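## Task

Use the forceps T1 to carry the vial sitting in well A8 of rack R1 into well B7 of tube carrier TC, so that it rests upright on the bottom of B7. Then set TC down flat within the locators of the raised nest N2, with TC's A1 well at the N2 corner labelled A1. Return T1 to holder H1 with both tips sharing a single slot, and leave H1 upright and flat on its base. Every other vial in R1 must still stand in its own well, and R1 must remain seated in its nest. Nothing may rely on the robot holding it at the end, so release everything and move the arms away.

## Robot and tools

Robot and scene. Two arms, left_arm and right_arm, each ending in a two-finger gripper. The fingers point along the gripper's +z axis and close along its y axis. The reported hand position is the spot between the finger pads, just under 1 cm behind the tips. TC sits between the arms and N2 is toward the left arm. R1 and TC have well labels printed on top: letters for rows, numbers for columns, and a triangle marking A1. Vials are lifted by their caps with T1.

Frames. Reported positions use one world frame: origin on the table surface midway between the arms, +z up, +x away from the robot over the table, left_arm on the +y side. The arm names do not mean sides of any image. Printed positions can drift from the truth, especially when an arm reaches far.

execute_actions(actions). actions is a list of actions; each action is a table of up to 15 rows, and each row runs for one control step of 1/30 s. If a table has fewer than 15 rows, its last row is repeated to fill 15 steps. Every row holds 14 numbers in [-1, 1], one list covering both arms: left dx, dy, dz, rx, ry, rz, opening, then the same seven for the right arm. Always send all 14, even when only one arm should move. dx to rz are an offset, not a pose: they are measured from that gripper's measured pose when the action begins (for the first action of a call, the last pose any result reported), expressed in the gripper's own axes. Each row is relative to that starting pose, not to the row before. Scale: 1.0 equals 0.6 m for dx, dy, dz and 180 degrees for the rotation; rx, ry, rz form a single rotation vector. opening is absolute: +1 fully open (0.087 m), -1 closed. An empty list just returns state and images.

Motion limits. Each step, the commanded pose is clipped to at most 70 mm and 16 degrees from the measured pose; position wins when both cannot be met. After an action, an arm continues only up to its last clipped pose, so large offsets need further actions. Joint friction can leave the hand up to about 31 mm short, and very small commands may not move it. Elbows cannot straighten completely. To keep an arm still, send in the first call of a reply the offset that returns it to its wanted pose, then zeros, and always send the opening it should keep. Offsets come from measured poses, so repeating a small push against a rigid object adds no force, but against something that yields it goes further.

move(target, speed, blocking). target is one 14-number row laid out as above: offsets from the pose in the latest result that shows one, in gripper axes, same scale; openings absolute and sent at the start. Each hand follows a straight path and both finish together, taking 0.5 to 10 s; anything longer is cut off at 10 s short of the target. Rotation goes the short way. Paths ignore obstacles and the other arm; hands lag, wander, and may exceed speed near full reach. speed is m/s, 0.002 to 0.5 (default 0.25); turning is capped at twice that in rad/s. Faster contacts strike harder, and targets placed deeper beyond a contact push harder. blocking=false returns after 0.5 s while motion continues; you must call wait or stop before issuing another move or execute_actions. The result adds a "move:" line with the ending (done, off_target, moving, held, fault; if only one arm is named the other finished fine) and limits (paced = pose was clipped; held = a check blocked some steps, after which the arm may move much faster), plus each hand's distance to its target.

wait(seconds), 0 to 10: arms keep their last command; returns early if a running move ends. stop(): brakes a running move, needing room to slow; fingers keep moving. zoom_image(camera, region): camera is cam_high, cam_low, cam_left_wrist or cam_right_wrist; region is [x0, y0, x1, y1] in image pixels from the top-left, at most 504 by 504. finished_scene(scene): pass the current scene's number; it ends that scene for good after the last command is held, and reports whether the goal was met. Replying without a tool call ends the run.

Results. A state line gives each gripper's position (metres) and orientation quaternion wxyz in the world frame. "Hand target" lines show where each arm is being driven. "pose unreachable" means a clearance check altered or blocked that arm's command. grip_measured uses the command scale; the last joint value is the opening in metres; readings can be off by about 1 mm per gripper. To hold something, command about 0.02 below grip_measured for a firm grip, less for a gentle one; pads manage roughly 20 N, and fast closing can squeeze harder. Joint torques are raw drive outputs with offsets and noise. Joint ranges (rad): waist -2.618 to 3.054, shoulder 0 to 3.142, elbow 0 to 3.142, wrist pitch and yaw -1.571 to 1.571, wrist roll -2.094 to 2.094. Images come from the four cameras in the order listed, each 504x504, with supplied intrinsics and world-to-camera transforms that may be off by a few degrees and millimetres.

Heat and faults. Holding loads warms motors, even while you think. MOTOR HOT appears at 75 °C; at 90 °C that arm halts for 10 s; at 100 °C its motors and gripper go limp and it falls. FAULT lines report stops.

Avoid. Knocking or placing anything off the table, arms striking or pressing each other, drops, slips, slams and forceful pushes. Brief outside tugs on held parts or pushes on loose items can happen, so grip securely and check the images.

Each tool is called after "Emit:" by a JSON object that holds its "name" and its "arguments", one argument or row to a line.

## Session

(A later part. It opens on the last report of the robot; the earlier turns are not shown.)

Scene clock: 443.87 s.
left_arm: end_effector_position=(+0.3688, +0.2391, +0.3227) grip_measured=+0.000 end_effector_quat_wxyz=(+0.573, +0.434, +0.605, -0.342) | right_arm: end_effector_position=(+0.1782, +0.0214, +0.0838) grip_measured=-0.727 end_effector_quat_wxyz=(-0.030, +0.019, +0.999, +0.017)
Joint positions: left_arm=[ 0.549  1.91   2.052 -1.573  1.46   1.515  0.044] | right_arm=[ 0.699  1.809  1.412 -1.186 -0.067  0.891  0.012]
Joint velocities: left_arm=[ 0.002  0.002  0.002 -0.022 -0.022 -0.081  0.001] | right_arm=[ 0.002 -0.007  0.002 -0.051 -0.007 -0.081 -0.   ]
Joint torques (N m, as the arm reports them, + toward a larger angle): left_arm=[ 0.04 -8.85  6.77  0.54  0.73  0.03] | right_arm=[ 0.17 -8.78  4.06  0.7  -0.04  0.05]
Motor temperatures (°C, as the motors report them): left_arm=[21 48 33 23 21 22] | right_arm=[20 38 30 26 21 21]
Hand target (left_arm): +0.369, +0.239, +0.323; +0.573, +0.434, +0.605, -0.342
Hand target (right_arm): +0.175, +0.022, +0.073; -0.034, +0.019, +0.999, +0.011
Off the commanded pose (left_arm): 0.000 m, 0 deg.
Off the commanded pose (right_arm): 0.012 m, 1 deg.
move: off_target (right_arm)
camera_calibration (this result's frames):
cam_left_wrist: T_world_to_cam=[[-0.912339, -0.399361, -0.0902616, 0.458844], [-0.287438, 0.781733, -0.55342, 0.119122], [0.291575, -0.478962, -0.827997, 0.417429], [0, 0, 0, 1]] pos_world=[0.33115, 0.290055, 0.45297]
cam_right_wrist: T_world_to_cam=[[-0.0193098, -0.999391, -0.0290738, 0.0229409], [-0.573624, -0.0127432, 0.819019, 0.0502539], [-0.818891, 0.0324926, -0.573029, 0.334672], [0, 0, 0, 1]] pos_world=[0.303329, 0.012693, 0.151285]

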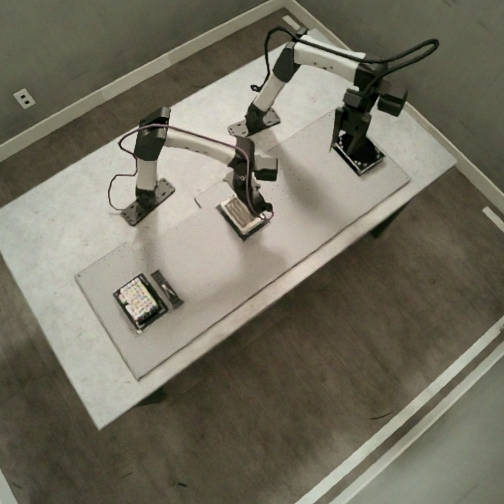

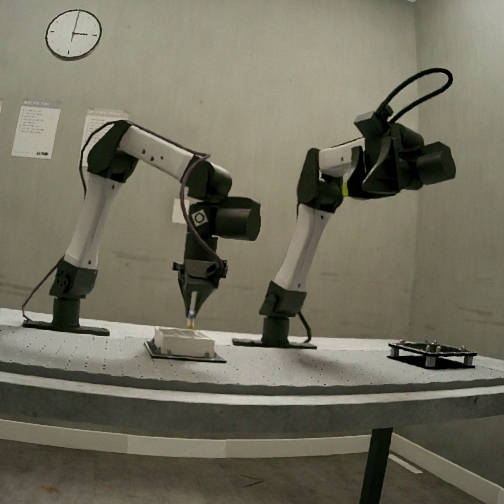

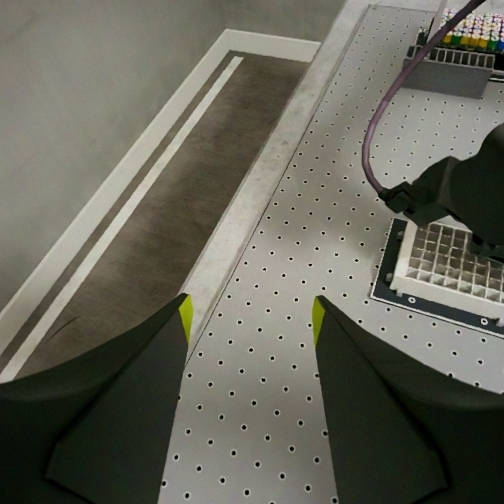

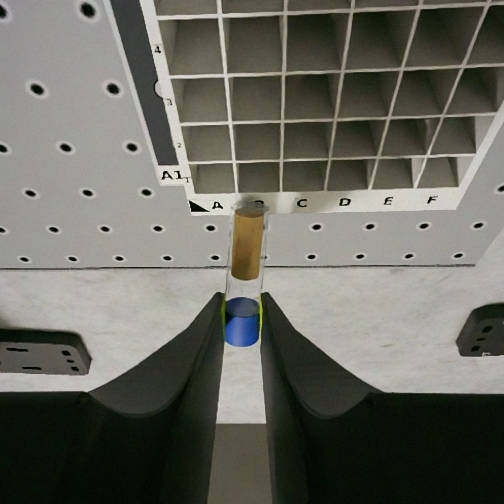

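Emit:
{"name": "execute_actions", "arguments": {
  "actions": []
}}

Scene clock: 445.13 s.
left_arm: end_effector_position=(+0.3688, +0.2391, +0.3227) grip_measured=+0.000 end_effector_quat_wxyz=(+0.573, +0.434, +0.605, -0.342) | right_arm: end_effector_position=(+0.1782, +0.0214, +0.0838) grip_measured=-0.727 end_effector_quat_wxyz=(-0.030, +0.019, +0.999, +0.017)
Joint positions: left_arm=[ 0.549  1.91   2.052 -1.573  1.46   1.515  0.044] | right_arm=[ 0.699  1.809  1.412 -1.186 -0.067  0.891  0.012]
Joint velocities: left_arm=[ 0.012 -0.027 -0.032  0.037  0.022 -0.051  0.   ] | right_arm=[ 0.007 -0.002 -0.007  0.007 -0.022  0.037  0.001]
Joint torques (N m, as the arm reports them, + toward a larger angle): left_arm=[ 0.06 -8.93  6.76  0.55  0.74  0.01] | right_arm=[ 0.19 -8.74  4.17  0.69 -0.05  0.05]
Motor temperatures (°C, as the motors report them): left_arm=[21 48 33 23 21 22] | right_arm=[20 38 30 26 21 21]
Hand target (left_arm): +0.369, +0.239, +0.323; +0.573, +0.434, +0.605, -0.342
Hand target (right_arm): +0.175, +0.022, +0.073; -0.034, +0.019, +0.999, +0.011
Off the commanded pose (left_arm): 0.000 m, 0 deg.
Off the commanded pose (right_arm): 0.012 m, 1 deg.
camera_calibration (this result's frames):
cam_left_wrist: T_world_to_cam=[[-0.912339, -0.399361, -0.0902616, 0.458844], [-0.287438, 0.781733, -0.55342, 0.119122], [0.291575, -0.478962, -0.827997, 0.417429], [0, 0, 0, 1]] pos_world=[0.33115, 0.290055, 0.45297]
cam_right_wrist: T_world_to_cam=[[-0.0193098, -0.999391, -0.0290738, 0.0229409], [-0.573624, -0.0127432, 0.819019, 0.0502539], [-0.818891, 0.0324926, -0.573029, 0.334672], [0, 0, 0, 1]] pos_world=[0.303329, 0.012693, 0.151285]

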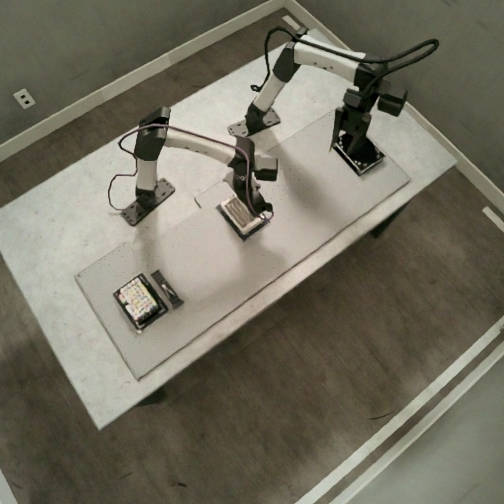

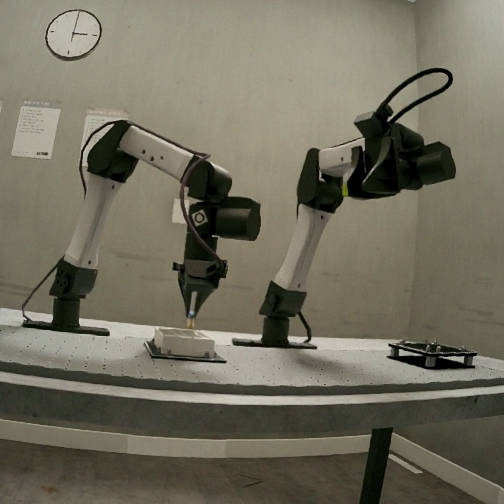

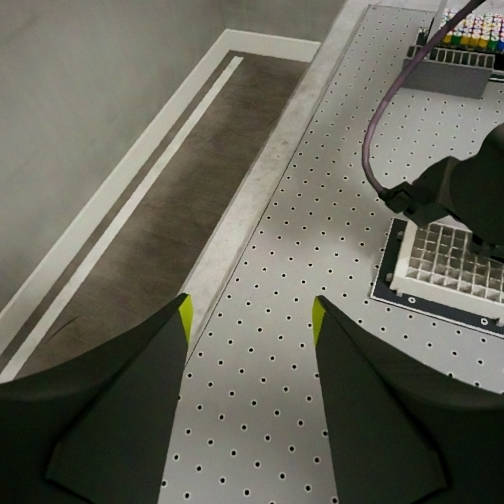

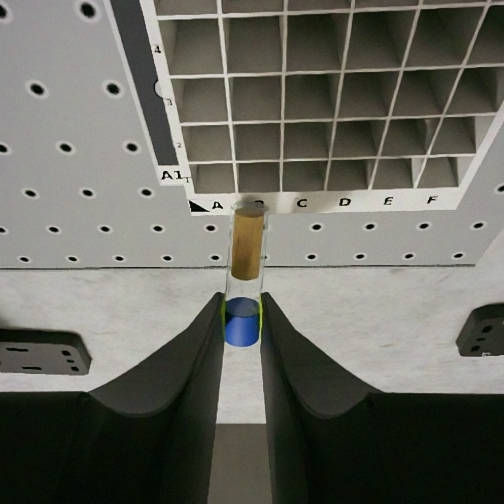

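Emit:
{"name": "move", "arguments": {
  "target": [0,0,0,0,0,0,0, 0.02,0,0.035,0,0,0,-0.73],
  "speed": 0.02
}}

Emit:
{"name": "move", "arguments": {
  "target": [0,0,0,0,0,0,0, -0.06,0,0,0,0,0,-0.73],
  "speed": 0.01
}}

Scene clock: 447.00 s.
left_arm: end_effector_position=(+0.3688, +0.2391, +0.3227) grip_measured=+0.000 end_effector_quat_wxyz=(+0.573, +0.434, +0.605, -0.342) | right_arm: end_effector_position=(+0.1695, +0.0223, +0.0675) grip_measured=-0.727 end_effector_quat_wxyz=(-0.032, +0.018, +0.999, +0.014)
Joint positions: left_arm=[ 0.549  1.91   2.052 -1.573  1.46   1.515  0.044] | right_arm=[ 0.721  1.809  1.345 -1.125 -0.067  0.912  0.012]
Joint velocities: left_arm=[ 0.002 -0.002 -0.007  0.037  0.066 -0.051 -0.   ] | right_arm=[-0.002 -0.007  0.002 -0.037 -0.007 -0.022  0.   ]
Joint torques (N m, as the arm reports them, + toward a larger angle): left_arm=[ 0.17 -8.95  6.69  0.56  0.74  0.02] | right_arm=[  0.25 -10.8    3.87   0.58  -0.08   0.08]
Motor temperatures (°C, as the motors report them): left_arm=[21 48 33 23 21 22] | right_arm=[20 38 30 26 21 21]
Hand target (left_arm): +0.369, +0.239, +0.323; +0.573, +0.434, +0.605, -0.342
Hand target (right_arm): +0.165, +0.022, +0.064; -0.031, +0.019, +0.999, +0.017
Off the commanded pose (left_arm): 0.000 m, 0 deg.
Off the commanded pose (right_arm): 0.006 m, 0 deg.
move: done
camera_calibration (this result's frames):
cam_left_wrist: T_world_to_cam=[[-0.912339, -0.399361, -0.0902616, 0.458844], [-0.287438, 0.781733, -0.55342, 0.119122], [0.291575, -0.478962, -0.827997, 0.417429], [0, 0, 0, 1]] pos_world=[0.33115, 0.290055, 0.45297]
cam_right_wrist: T_world_to_cam=[[-0.0182509, -0.999562, -0.0233029, 0.022632], [-0.569578, -0.00876098, 0.821891, 0.0576281], [-0.821735, 0.0282731, -0.569169, 0.318442], [0, 0, 0, 1]] pos_world=[0.294911, 0.0141237, 0.134411]

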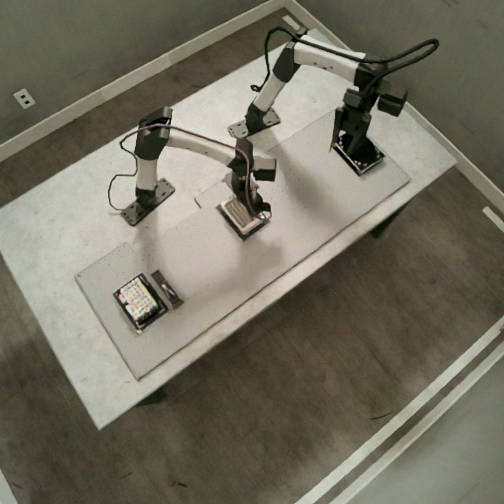

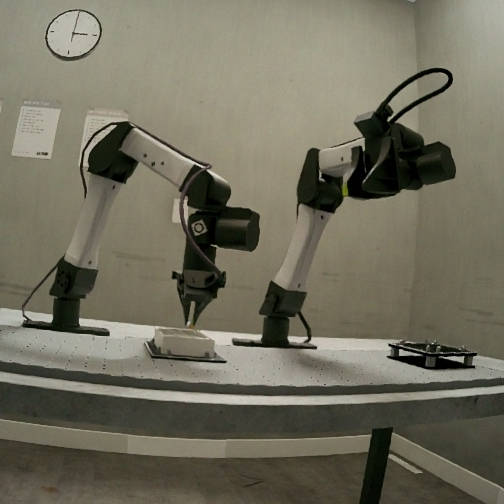

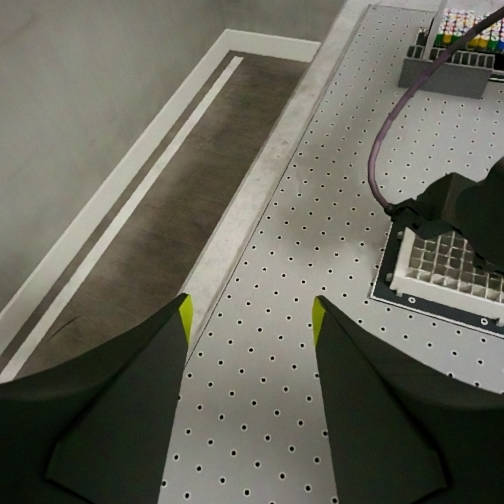

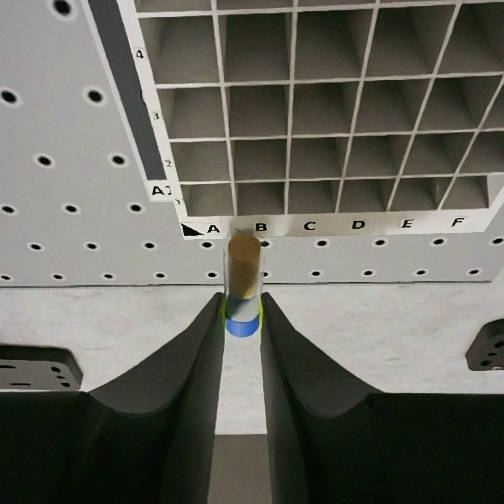

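Scene clock: 450.83 s.
left_arm: end_effector_position=(+0.3688, +0.2391, +0.3227) grip_measured=+0.000 end_effector_quat_wxyz=(+0.573, +0.434, +0.605, -0.342) | right_arm: end_effector_position=(+0.1995, +0.0212, +0.0692) grip_measured=-0.727 end_effector_quat_wxyz=(-0.031, +0.019, +0.999, +0.021)
Joint positions: left_arm=[ 0.549  1.91   2.052 -1.573  1.46   1.515  0.044] | right_arm=[ 0.648  1.87   1.429 -1.142 -0.074  0.841  0.012]
Joint velocities: left_arm=[-0.017 -0.017 -0.007 -0.037 -0.066  0.022 -0.   ] | right_arm=[-0.002  0.007 -0.002 -0.066  0.022 -0.037 -0.   ]
Joint torques (N m, as the arm reports them, + toward a larger angle): left_arm=[ 0.12 -8.92  6.85  0.52  0.73  0.02] | right_arm=[-1.21 -8.21  8.1   0.38  0.06 -0.1 ]
Motor temperatures (°C, as the motors report them): left_arm=[21 48 33 23 21 22] | right_arm=[20 38 30 26 21 21]
Hand target (left_arm): +0.369, +0.239, +0.323; +0.573, +0.434, +0.605, -0.342
Hand target (right_arm): +0.205, +0.021, +0.065; -0.031, +0.018, +0.999, +0.014
Off the commanded pose (left_arm): 0.000 m, 0 deg.
Off the commanded pose (right_arm): 0.007 m, 1 deg.
move: done
camera_calibration (this result's frames):
cam_left_wrist: T_world_to_cam=[[-0.912339, -0.399361, -0.0902616, 0.458844], [-0.287438, 0.781733, -0.55342, 0.119122], [0.291575, -0.478962, -0.827997, 0.417429], [0, 0, 0, 1]] pos_world=[0.33115, 0.290055, 0.45297]
cam_right_wrist: T_world_to_cam=[[-0.0207648, -0.999082, -0.0374779, 0.0235952], [-0.571283, -0.0189067, 0.820535, 0.0740072], [-0.82049, 0.0384488, -0.570366, 0.34378], [0, 0, 0, 1]] pos_world=[0.324837, 0.0117549, 0.136239]

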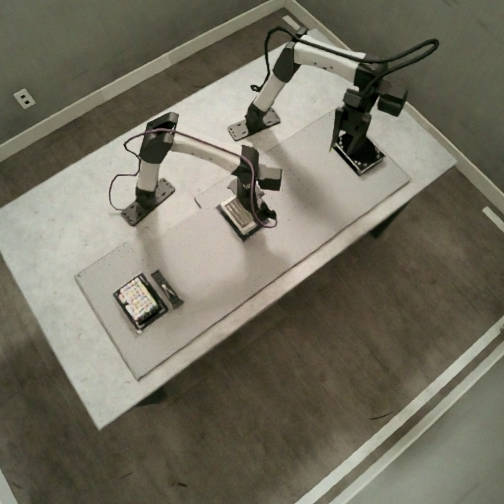

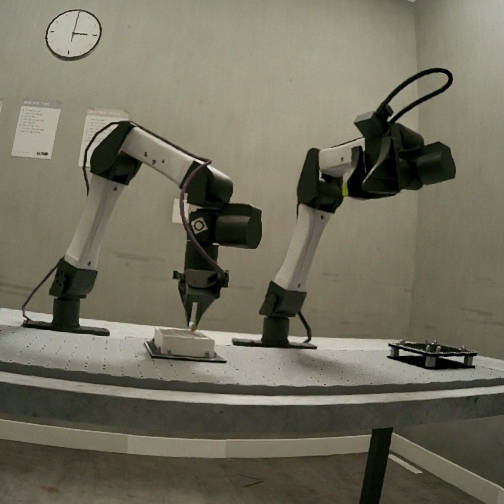

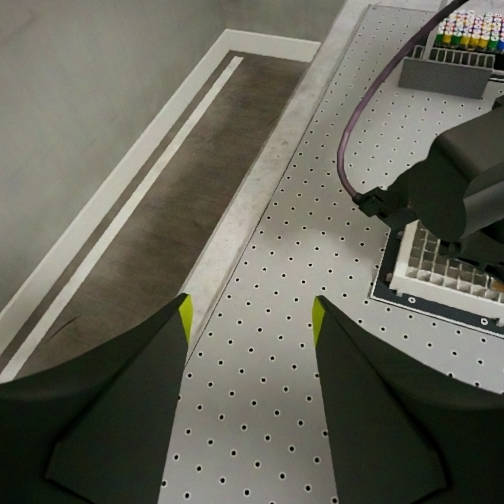

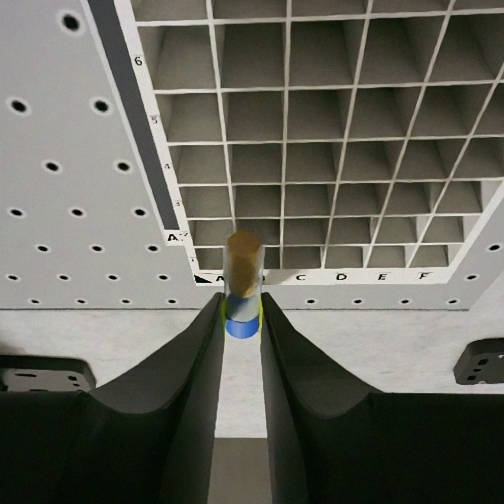

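Emit:
{"name": "move", "arguments": {
  "target": [0,0,0,0,0,0,0, 0.07,0,-0.03,0,0.16,0,-0.73],
  "speed": 0.03
}}

Emit:
{"name": "zoom_image", "arguments": {
  "camera": "cam_high",
  "region": [180,150,300,250]
}}

Scene clock: 465.60 s.
left_arm: end_effector_position=(+0.3688, +0.2391, +0.3227) grip_measured=+0.000 end_effector_quat_wxyz=(+0.573, +0.434, +0.605, -0.342) | right_arm: end_effector_position=(+0.1566, +0.0215, +0.0906) grip_measured=-0.727 end_effector_quat_wxyz=(-0.267, +0.013, +0.963, +0.028)
Joint positions: left_arm=[ 0.549  1.91   2.052 -1.573  1.46   1.515  0.044] | right_arm=[ 0.585  2.07   1.602 -1.479 -0.401  0.69   0.012]
Joint velocities: left_arm=[-0.007  0.022  0.002  0.007 -0.095  0.007  0.   ] | right_arm=[ 0.012  0.007  0.002 -0.022 -0.022 -0.051 -0.001]
Joint torques (N m, as the arm reports them, + toward a larger angle): left_arm=[-0.05 -8.86  6.68  0.53  0.72  0.04] | right_arm=[-1.3  -9.46  7.72 -0.42 -0.32 -0.13]
Motor temperatures (°C, as the motors report them): left_arm=[21 48 33 23 21 22] | right_arm=[20 37 31 25 21 21]
Hand target (left_arm): +0.369, +0.239, +0.323; +0.573, +0.434, +0.605, -0.342
Hand target (right_arm): +0.159, +0.022, +0.089; -0.277, +0.015, +0.960, +0.027
Off the commanded pose (left_arm): 0.000 m, 0 deg.
Off the commanded pose (right_arm): 0.002 m, 1 deg.
move: done
camera_calibration (this result's frames):
cam_left_wrist: T_world_to_cam=[[-0.912339, -0.399361, -0.0902616, 0.458844], [-0.287438, 0.781733, -0.55342, 0.119122], [0.291575, -0.478962, -0.827997, 0.417429], [0, 0, 0, 1]] pos_world=[0.33115, 0.290055, 0.45297]
cam_right_wrist: T_world_to_cam=[[-0.0221696, -0.998411, -0.0517997, 0.0253165], [-0.130017, -0.0484931, 0.990325, -0.0519415], [-0.991264, 0.02869, -0.128736, 0.307671], [0, 0, 0, 1]] pos_world=[0.298792, 0.0139304, 0.0923587]

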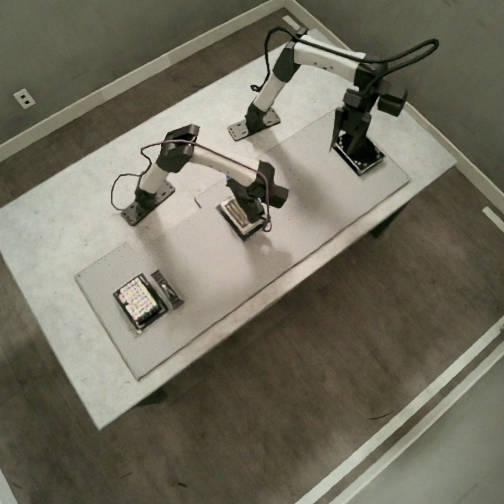

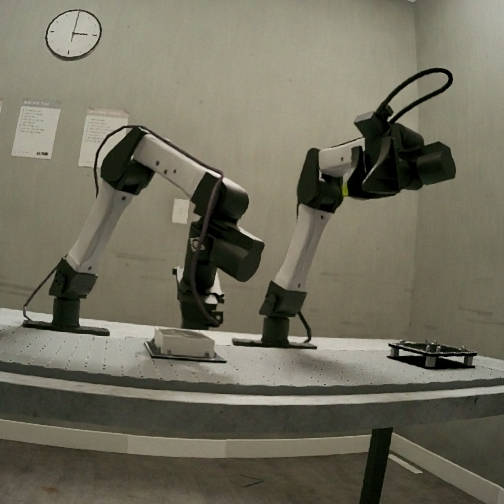

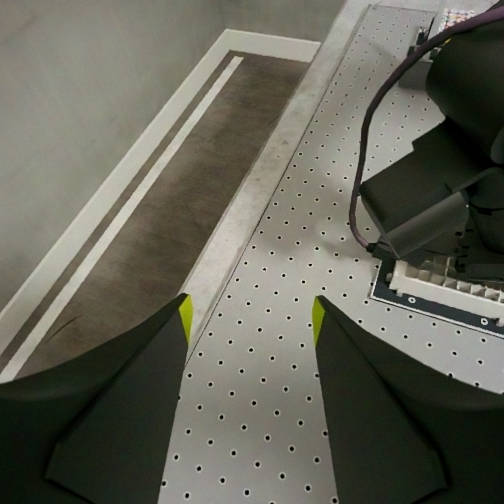

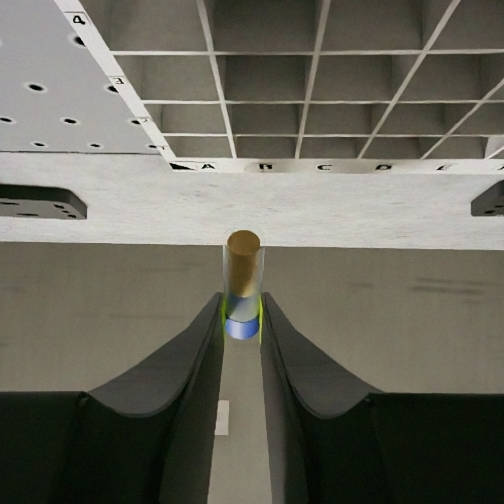

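Region (180, 150, 300, 250) of cam_high's 504x504 image, scaled by 4.200, with more detail than that image has.

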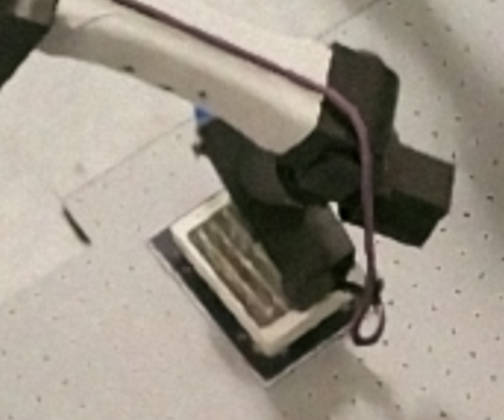

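Emit:
{"name": "move", "arguments": {
  "target": [0,0,0,0,0,0,0, -0.1,0,-0.1,0,-0.16,0,-0.75],
  "speed": 0.08
}}

Emit:
{"name": "move", "arguments": {
  "target": [0,0,0,0,0,0,0, 0,0,0,0,0,-0.8,-0.75],
  "speed": 0.3
}}

Emit:
{"name": "move", "arguments": {
  "target": [0,0,0,0,0,0,0, 0,0,0,0,0.4,0,-0.75],
  "speed": 0.2
}}

Scene clock: 469.97 s.
left_arm: end_effector_position=(+0.3688, +0.2391, +0.3227) grip_measured=+0.000 end_effector_quat_wxyz=(+0.573, +0.434, +0.605, -0.342) | right_arm: end_effector_position=(+0.2284, +0.0139, +0.1041) grip_measured=-0.735 end_effector_quat_wxyz=(-0.041, +0.010, +0.999, +0.009)
Joint positions: left_arm=[ 0.549  1.91   2.052 -1.573  1.46   1.515  0.044] | right_arm=[ 0.58   1.947  1.67  -1.341 -0.069  0.753  0.012]
Joint velocities: left_arm=[-0.007  0.002 -0.002 -0.051 -0.051  0.022 -0.002] | right_arm=[-0.017 -0.002  0.007  0.081 -0.022 -0.007 -0.   ]
Joint torques (N m, as the arm reports them, + toward a larger angle): left_arm=[ 0.09 -8.86  6.78  0.52  0.76  0.04] | right_arm=[ -1.25 -12.35   8.07   0.51   0.02   0.05]
Motor temperatures (°C, as the motors report them): left_arm=[21 48 33 23 21 22] | right_arm=[20 38 31 25 21 21]
Hand target (left_arm): +0.369, +0.239, +0.323; +0.573, +0.434, +0.605, -0.342
Hand target (right_arm): +0.238, +0.017, +0.111; -0.019, +0.018, +0.999, +0.022
Off the commanded pose (left_arm): 0.000 m, 0 deg.
Off the commanded pose (right_arm): 0.013 m, 3 deg.
move: off_target (right_arm)
camera_calibration (this result's frames):
cam_left_wrist: T_world_to_cam=[[-0.912339, -0.399361, -0.0902616, 0.458844], [-0.287438, 0.781733, -0.55342, 0.119122], [0.291575, -0.478962, -0.827997, 0.417429], [0, 0, 0, 1]] pos_world=[0.33115, 0.290055, 0.45297]
cam_right_wrist: T_world_to_cam=[[-0.00113608, -0.999894, -0.0145072, 0.011333], [-0.555225, -0.0114349, 0.831622, 0.0567846], [-0.831699, 0.00899953, -0.555153, 0.389025], [0, 0, 0, 1]] pos_world=[0.355093, 0.00848009, 0.168909]

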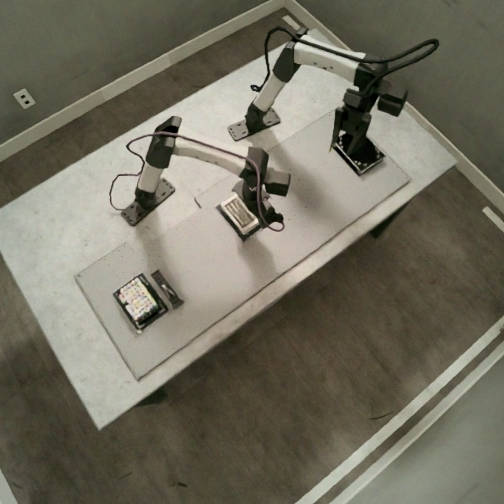

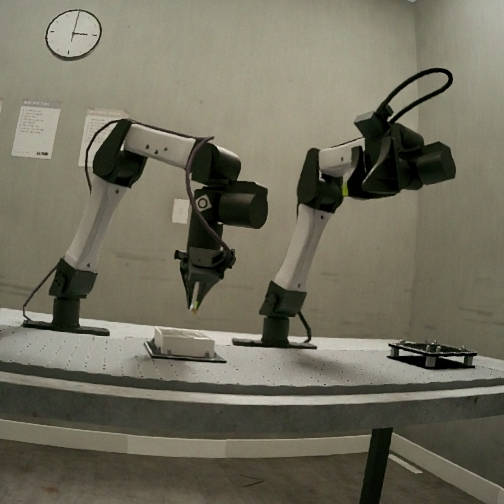

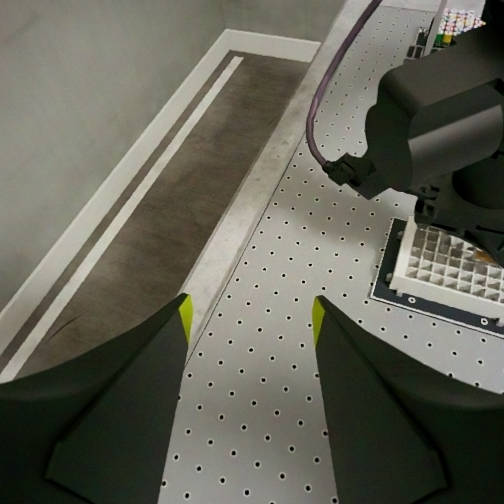

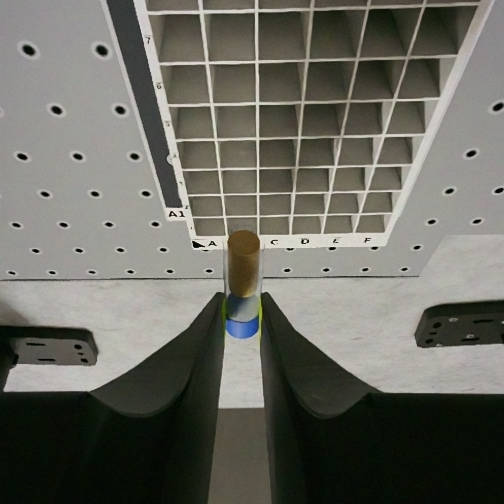

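Scene clock: 474.77 s.
left_arm: end_effector_position=(+0.3688, +0.2391, +0.3227) grip_measured=+0.000 end_effector_quat_wxyz=(+0.573, +0.434, +0.605, -0.342) | right_arm: end_effector_position=(+0.2324, +0.0143, +0.1061) grip_measured=-0.735 end_effector_quat_wxyz=(+0.007, +0.944, -0.327, -0.041)
Joint positions: left_arm=[ 0.549  1.91   2.052 -1.573  1.46   1.515  0.044] | right_arm=[ 0.781  1.84   1.559 -1.329 -0.073 -1.541  0.012]
Joint velocities: left_arm=[-0.007 -0.027 -0.017  0.037  0.051 -0.022 -0.001] | right_arm=[ 0.002 -0.007 -0.017  0.066 -0.081 -0.051 -0.   ]
Joint torques (N m, as the arm reports them, + toward a larger angle): left_arm=[-0.04 -8.87  6.68  0.5   0.71  0.02] | right_arm=[  0.02 -11.3    4.34   0.42  -0.24  -0.13]
Motor temperatures (°C, as the motors report them): left_arm=[21 48 33 23 21 22] | right_arm=[20 38 31 25 21 21]
Hand target (left_arm): +0.369, +0.239, +0.323; +0.573, +0.434, +0.605, -0.342
Hand target (right_arm): +0.228, +0.014, +0.104; +0.004, +0.947, -0.318, -0.044
Off the commanded pose (left_arm): 0.000 m, 0 deg.
Off the commanded pose (right_arm): 0.004 m, 1 deg.
move: done
camera_calibration (this result's frames):
cam_left_wrist: T_world_to_cam=[[-0.912339, -0.399361, -0.0902616, 0.458844], [-0.287438, 0.781733, -0.55342, 0.119122], [0.291575, -0.478962, -0.827997, 0.417429], [0, 0, 0, 1]] pos_world=[0.33115, 0.290055, 0.45297]
cam_right_wrist: T_world_to_cam=[[0.602057, 0.797711, -0.0344146, -0.151998], [0.555, -0.387111, 0.736288, -0.185143], [0.574022, -0.462388, -0.675793, 0.0862497], [0, 0, 0, 1]] pos_world=[0.144757, 0.0894602, 0.189374]

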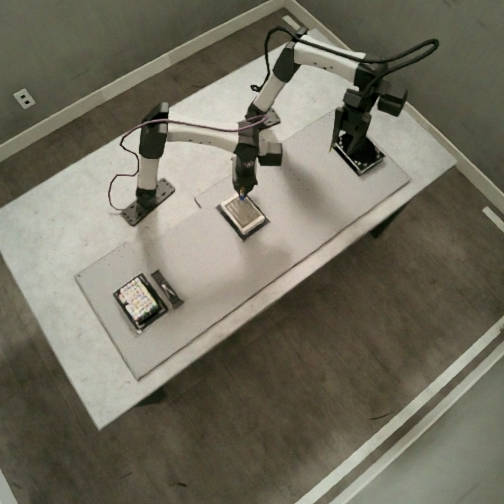

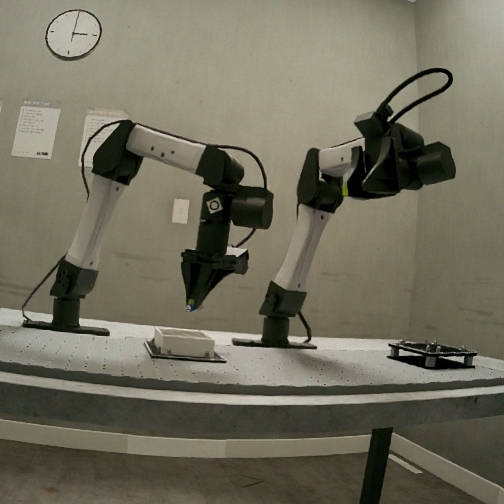

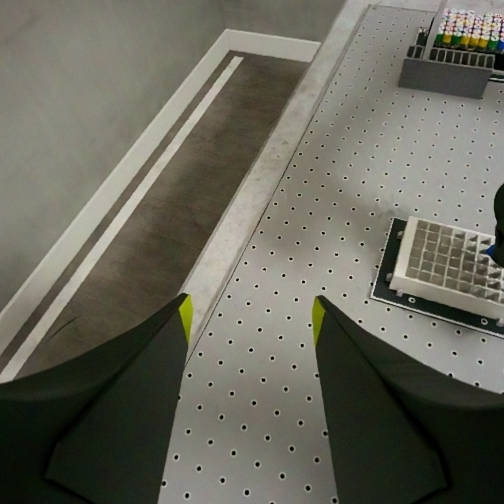

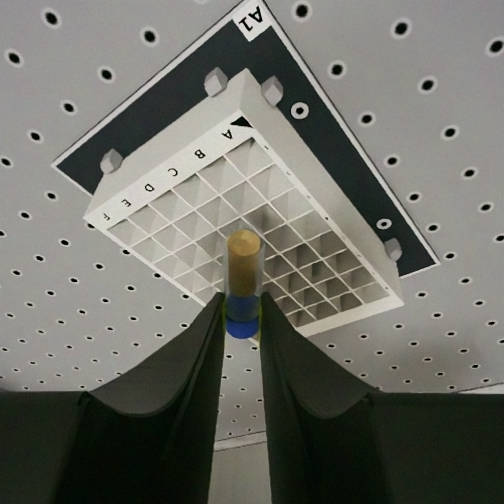

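Scene clock: 478.30 s.
left_arm: end_effector_position=(+0.3688, +0.2391, +0.3227) grip_measured=+0.000 end_effector_quat_wxyz=(+0.573, +0.434, +0.605, -0.342) | right_arm: end_effector_position=(+0.2323, +0.0190, +0.1237) grip_measured=-0.735 end_effector_quat_wxyz=(+0.148, +0.810, -0.269, +0.500)
Joint positions: left_arm=[ 0.549  1.91   2.052 -1.573  1.46   1.515  0.044] | right_arm=[ 1.204  2.207  1.559 -1.569  0.963 -0.795  0.012]
Joint velocities: left_arm=[ 0.007  0.002  0.017 -0.051 -0.066  0.022  0.   ] | right_arm=[ 0.002 -0.007 -0.002 -0.081  0.007  0.051 -0.   ]
Joint torques (N m, as the arm reports them, + toward a larger angle): left_arm=[ 0.04 -8.82  6.78  0.52  0.71  0.05] | right_arm=[-0.76 -7.    1.99 -0.58  0.36  0.18]
Motor temperatures (°C, as the motors report them): left_arm=[21 48 33 23 21 22] | right_arm=[20 38 31 25 21 21]
Hand target (left_arm): +0.369, +0.239, +0.323; +0.573, +0.434, +0.605, -0.342
Hand target (right_arm): +0.232, +0.011, +0.105; +0.181, +0.802, -0.250, +0.512
Off the commanded pose (left_arm): 0.000 m, 0 deg.
Off the commanded pose (right_arm): 0.018 m, 7 deg.
joint sent to its limit (right arm) — the command would take joint 4 (wrist pitch) past its lower limit, so that joint was sent only as far as its limit.
move: off_target (right_arm)
camera_calibration (this result's frames):
cam_left_wrist: T_world_to_cam=[[-0.912339, -0.399361, -0.0902616, 0.458844], [-0.287438, 0.781733, -0.55342, 0.119122], [0.291575, -0.478962, -0.827997, 0.417429], [0, 0, 0, 1]] pos_world=[0.33115, 0.290055, 0.45297]
cam_right_wrist: T_world_to_cam=[[0.573656, 0.818981, 0.0137677, -0.154842], [-0.346629, 0.227499, 0.909996, -0.019956], [0.742137, -0.526797, 0.414389, -0.0722275], [0, 0, 0, 1]] pos_world=[0.135512, 0.0933037, 0.050222]

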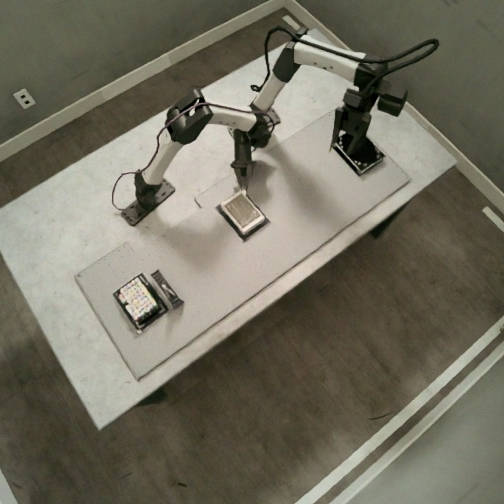

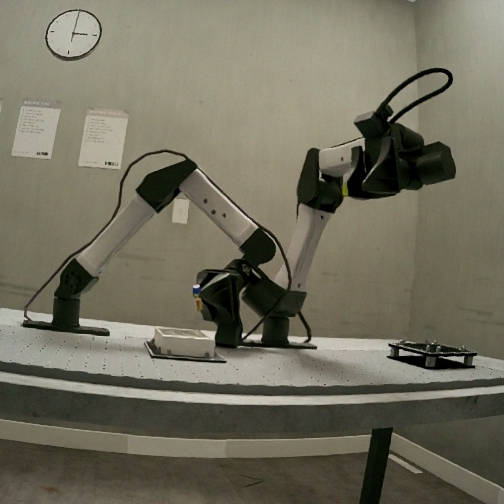

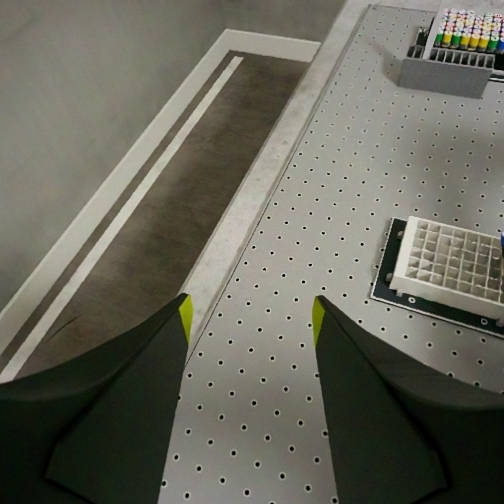

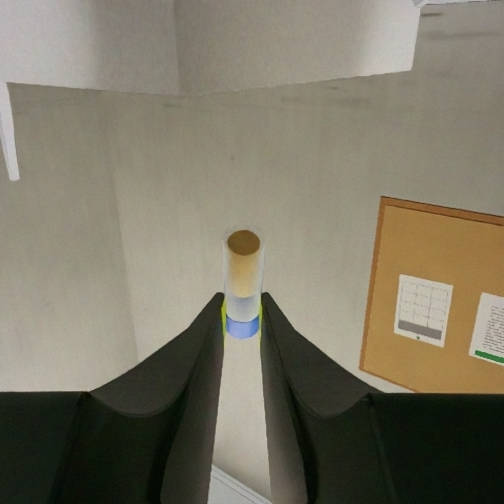

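Emit:
{"name": "move", "arguments": {
  "target": [0,0,0,0,0,0,0, 0,0,0,0,-0.15,0,-0.75],
  "speed": 0.1
}}

Emit:
{"name": "zoom_image", "arguments": {
  "camera": "cam_high",
  "region": [180,150,300,250]
}}

Scene clock: 481.67 s.
left_arm: end_effector_position=(+0.3688, +0.2391, +0.3227) grip_measured=+0.000 end_effector_quat_wxyz=(+0.573, +0.434, +0.605, -0.342) | right_arm: end_effector_position=(+0.2326, +0.0248, +0.1288) grip_measured=-0.735 end_effector_quat_wxyz=(+0.077, +0.903, -0.294, +0.305)
Joint positions: left_arm=[ 0.549  1.91   2.052 -1.573  1.46   1.515  0.044] | right_arm=[ 1.115  1.947  1.542 -1.354  0.615 -1.182  0.012]
Joint velocities: left_arm=[-0.007  0.012 -0.017 -0.007  0.037 -0.066  0.001] | right_arm=[-0.012  0.002 -0.002 -0.007 -0.066 -0.037 -0.001]
Joint torques (N m, as the arm reports them, + toward a larger angle): left_arm=[ 0.06 -8.94  6.75  0.53  0.75  0.03] | right_arm=[ -1.22 -11.96   3.76   0.2    0.04  -0.12]
Motor temperatures (°C, as the motors report them): left_arm=[21 48 33 23 21 22] | right_arm=[20 39 30 25 21 21]
Hand target (left_arm): +0.369, +0.239, +0.323; +0.573, +0.434, +0.605, -0.342
Hand target (right_arm): +0.232, +0.020, +0.124; +0.079, +0.905, -0.294, +0.298
Off the commanded pose (left_arm): 0.000 m, 0 deg.
Off the commanded pose (right_arm): 0.008 m, 1 deg.
move: done
camera_calibration (this result's frames):
cam_left_wrist: T_world_to_cam=[[-0.912339, -0.399361, -0.0902616, 0.458844], [-0.287438, 0.781733, -0.55342, 0.119122], [0.291575, -0.478962, -0.827997, 0.417429], [0, 0, 0, 1]] pos_world=[0.33115, 0.290055, 0.45297]
cam_right_wrist: T_world_to_cam=[[0.563268, 0.825602, 0.0333134, -0.160111], [0.00676936, -0.0449271, 0.998967, -0.1127], [0.826246, -0.562461, -0.0308948, -0.0328669], [0, 0, 0, 1]] pos_world=[0.118104, 0.108638, 0.116902]

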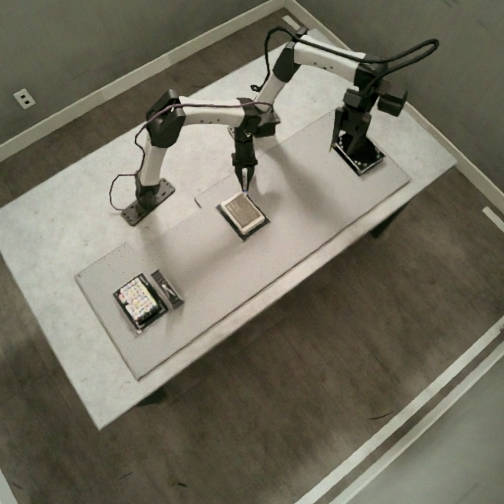

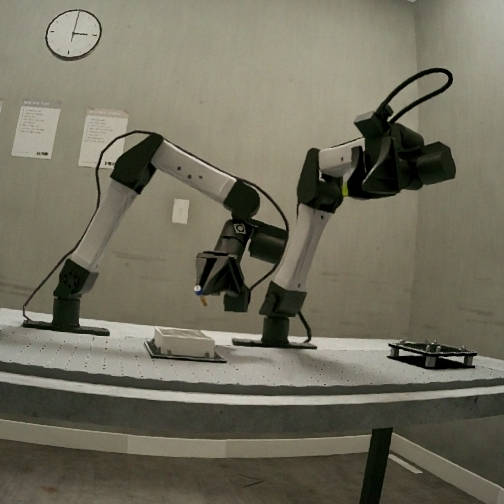

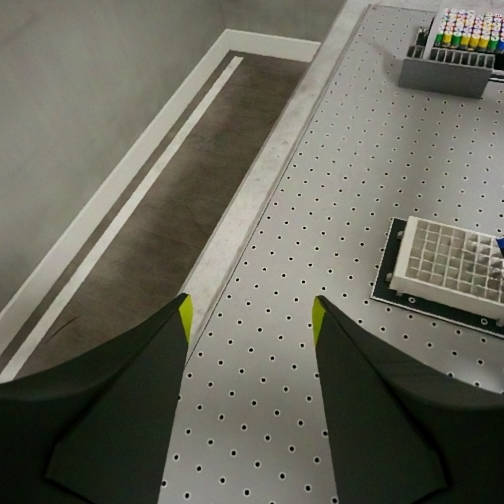

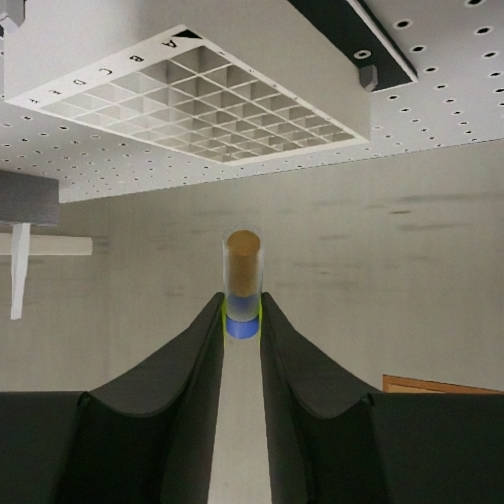

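Region (180, 150, 300, 250) of cam_high's 504x504 image, scaled by 4.200, with more detail than that image has.

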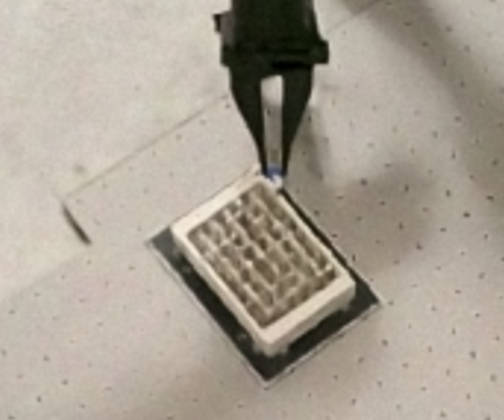

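Emit:
{"name": "move", "arguments": {
  "target": [0,0,0,0,0,0,0, 0.133,-0.095,0.168,0,0,0,-0.75],
  "speed": 0.06
}}

Emit:
{"name": "zoom_image", "arguments": {
  "camera": "cam_high",
  "region": [200,170,320,270]
}}

Scene clock: 485.20 s.
left_arm: end_effector_position=(+0.3688, +0.2391, +0.3227) grip_measured=+0.000 end_effector_quat_wxyz=(+0.573, +0.434, +0.605, -0.342) | right_arm: end_effector_position=(+0.3618, -0.0034, +0.1039) grip_measured=-0.735 end_effector_quat_wxyz=(+0.075, +0.903, -0.295, +0.305)
Joint positions: left_arm=[ 0.549  1.91   2.052 -1.573  1.46   1.515  0.044] | right_arm=[ 0.767  2.023  1.555 -1.034  0.636 -1.611  0.012]
Joint velocities: left_arm=[-0.002  0.017 -0.007 -0.037 -0.081 -0.081  0.   ] | right_arm=[-0.002 -0.007 -0.012 -0.037  0.007 -0.037 -0.001]
Joint torques (N m, as the arm reports them, + toward a larger angle): left_arm=[ 0.02 -8.91  6.81  0.53  0.76  0.02] | right_arm=[-1.02 -9.97  8.16  0.61  0.27 -0.1 ]
Motor temperatures (°C, as the motors report them): left_arm=[21 48 33 23 21 22] | right_arm=[20 39 30 25 21 21]
Hand target (left_arm): +0.369, +0.239, +0.323; +0.573, +0.434, +0.605, -0.342
Hand target (right_arm): +0.368, +0.000, +0.101; +0.075, +0.902, -0.293, +0.309
Off the commanded pose (left_arm): 0.000 m, 0 deg.
Off the commanded pose (right_arm): 0.009 m, 0 deg.
move: done
camera_calibration (this result's frames):
cam_left_wrist: T_world_to_cam=[[-0.912339, -0.399361, -0.0902616, 0.458844], [-0.287438, 0.781733, -0.55342, 0.119122], [0.291575, -0.478962, -0.827997, 0.417429], [0, 0, 0, 1]] pos_world=[0.33115, 0.290055, 0.45297]
cam_right_wrist: T_world_to_cam=[[0.563224, 0.825514, 0.0361208, -0.209013], [0.00587176, -0.047711, 0.998844, -0.0896474], [0.826283, -0.562361, -0.0317192, -0.15624], [0, 0, 0, 1]] pos_world=[0.247346, 0.0804031, 0.0921377]

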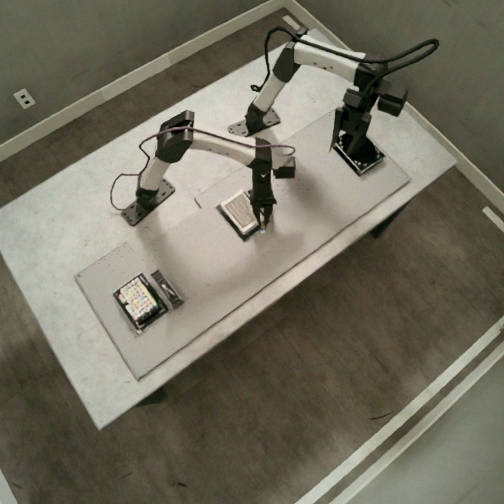

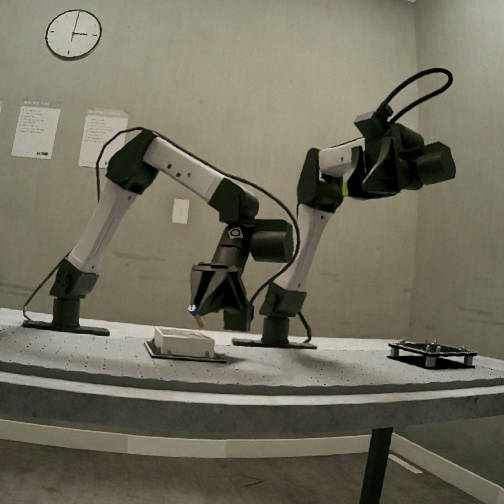

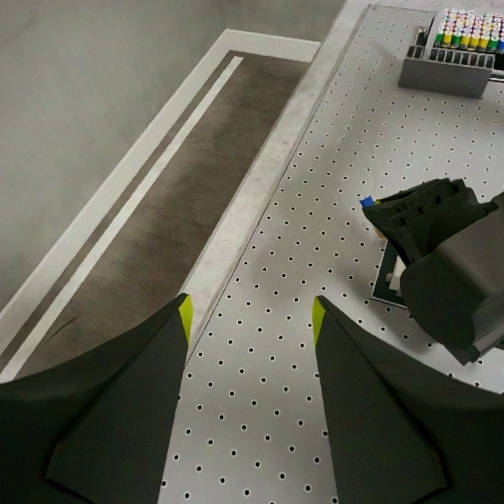

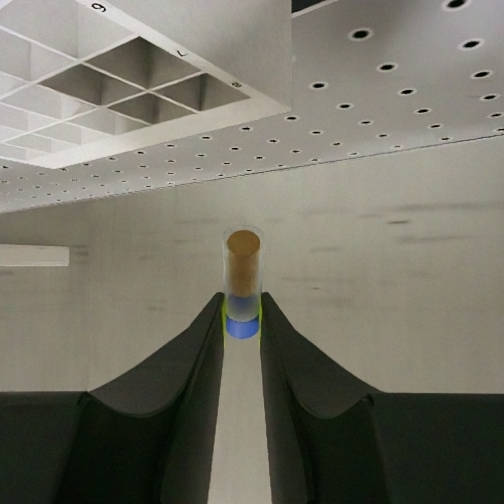

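Region (200, 170, 320, 270) of cam_high's 504x504 image, scaled by 4.200, with more detail than that image has.

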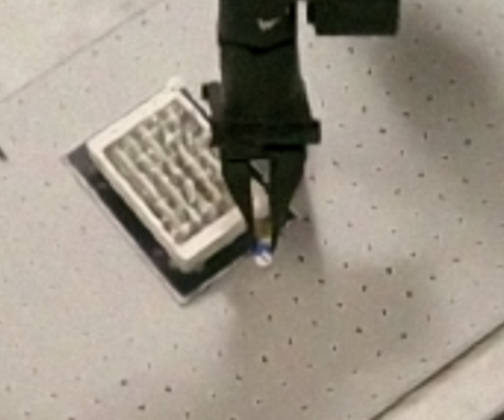

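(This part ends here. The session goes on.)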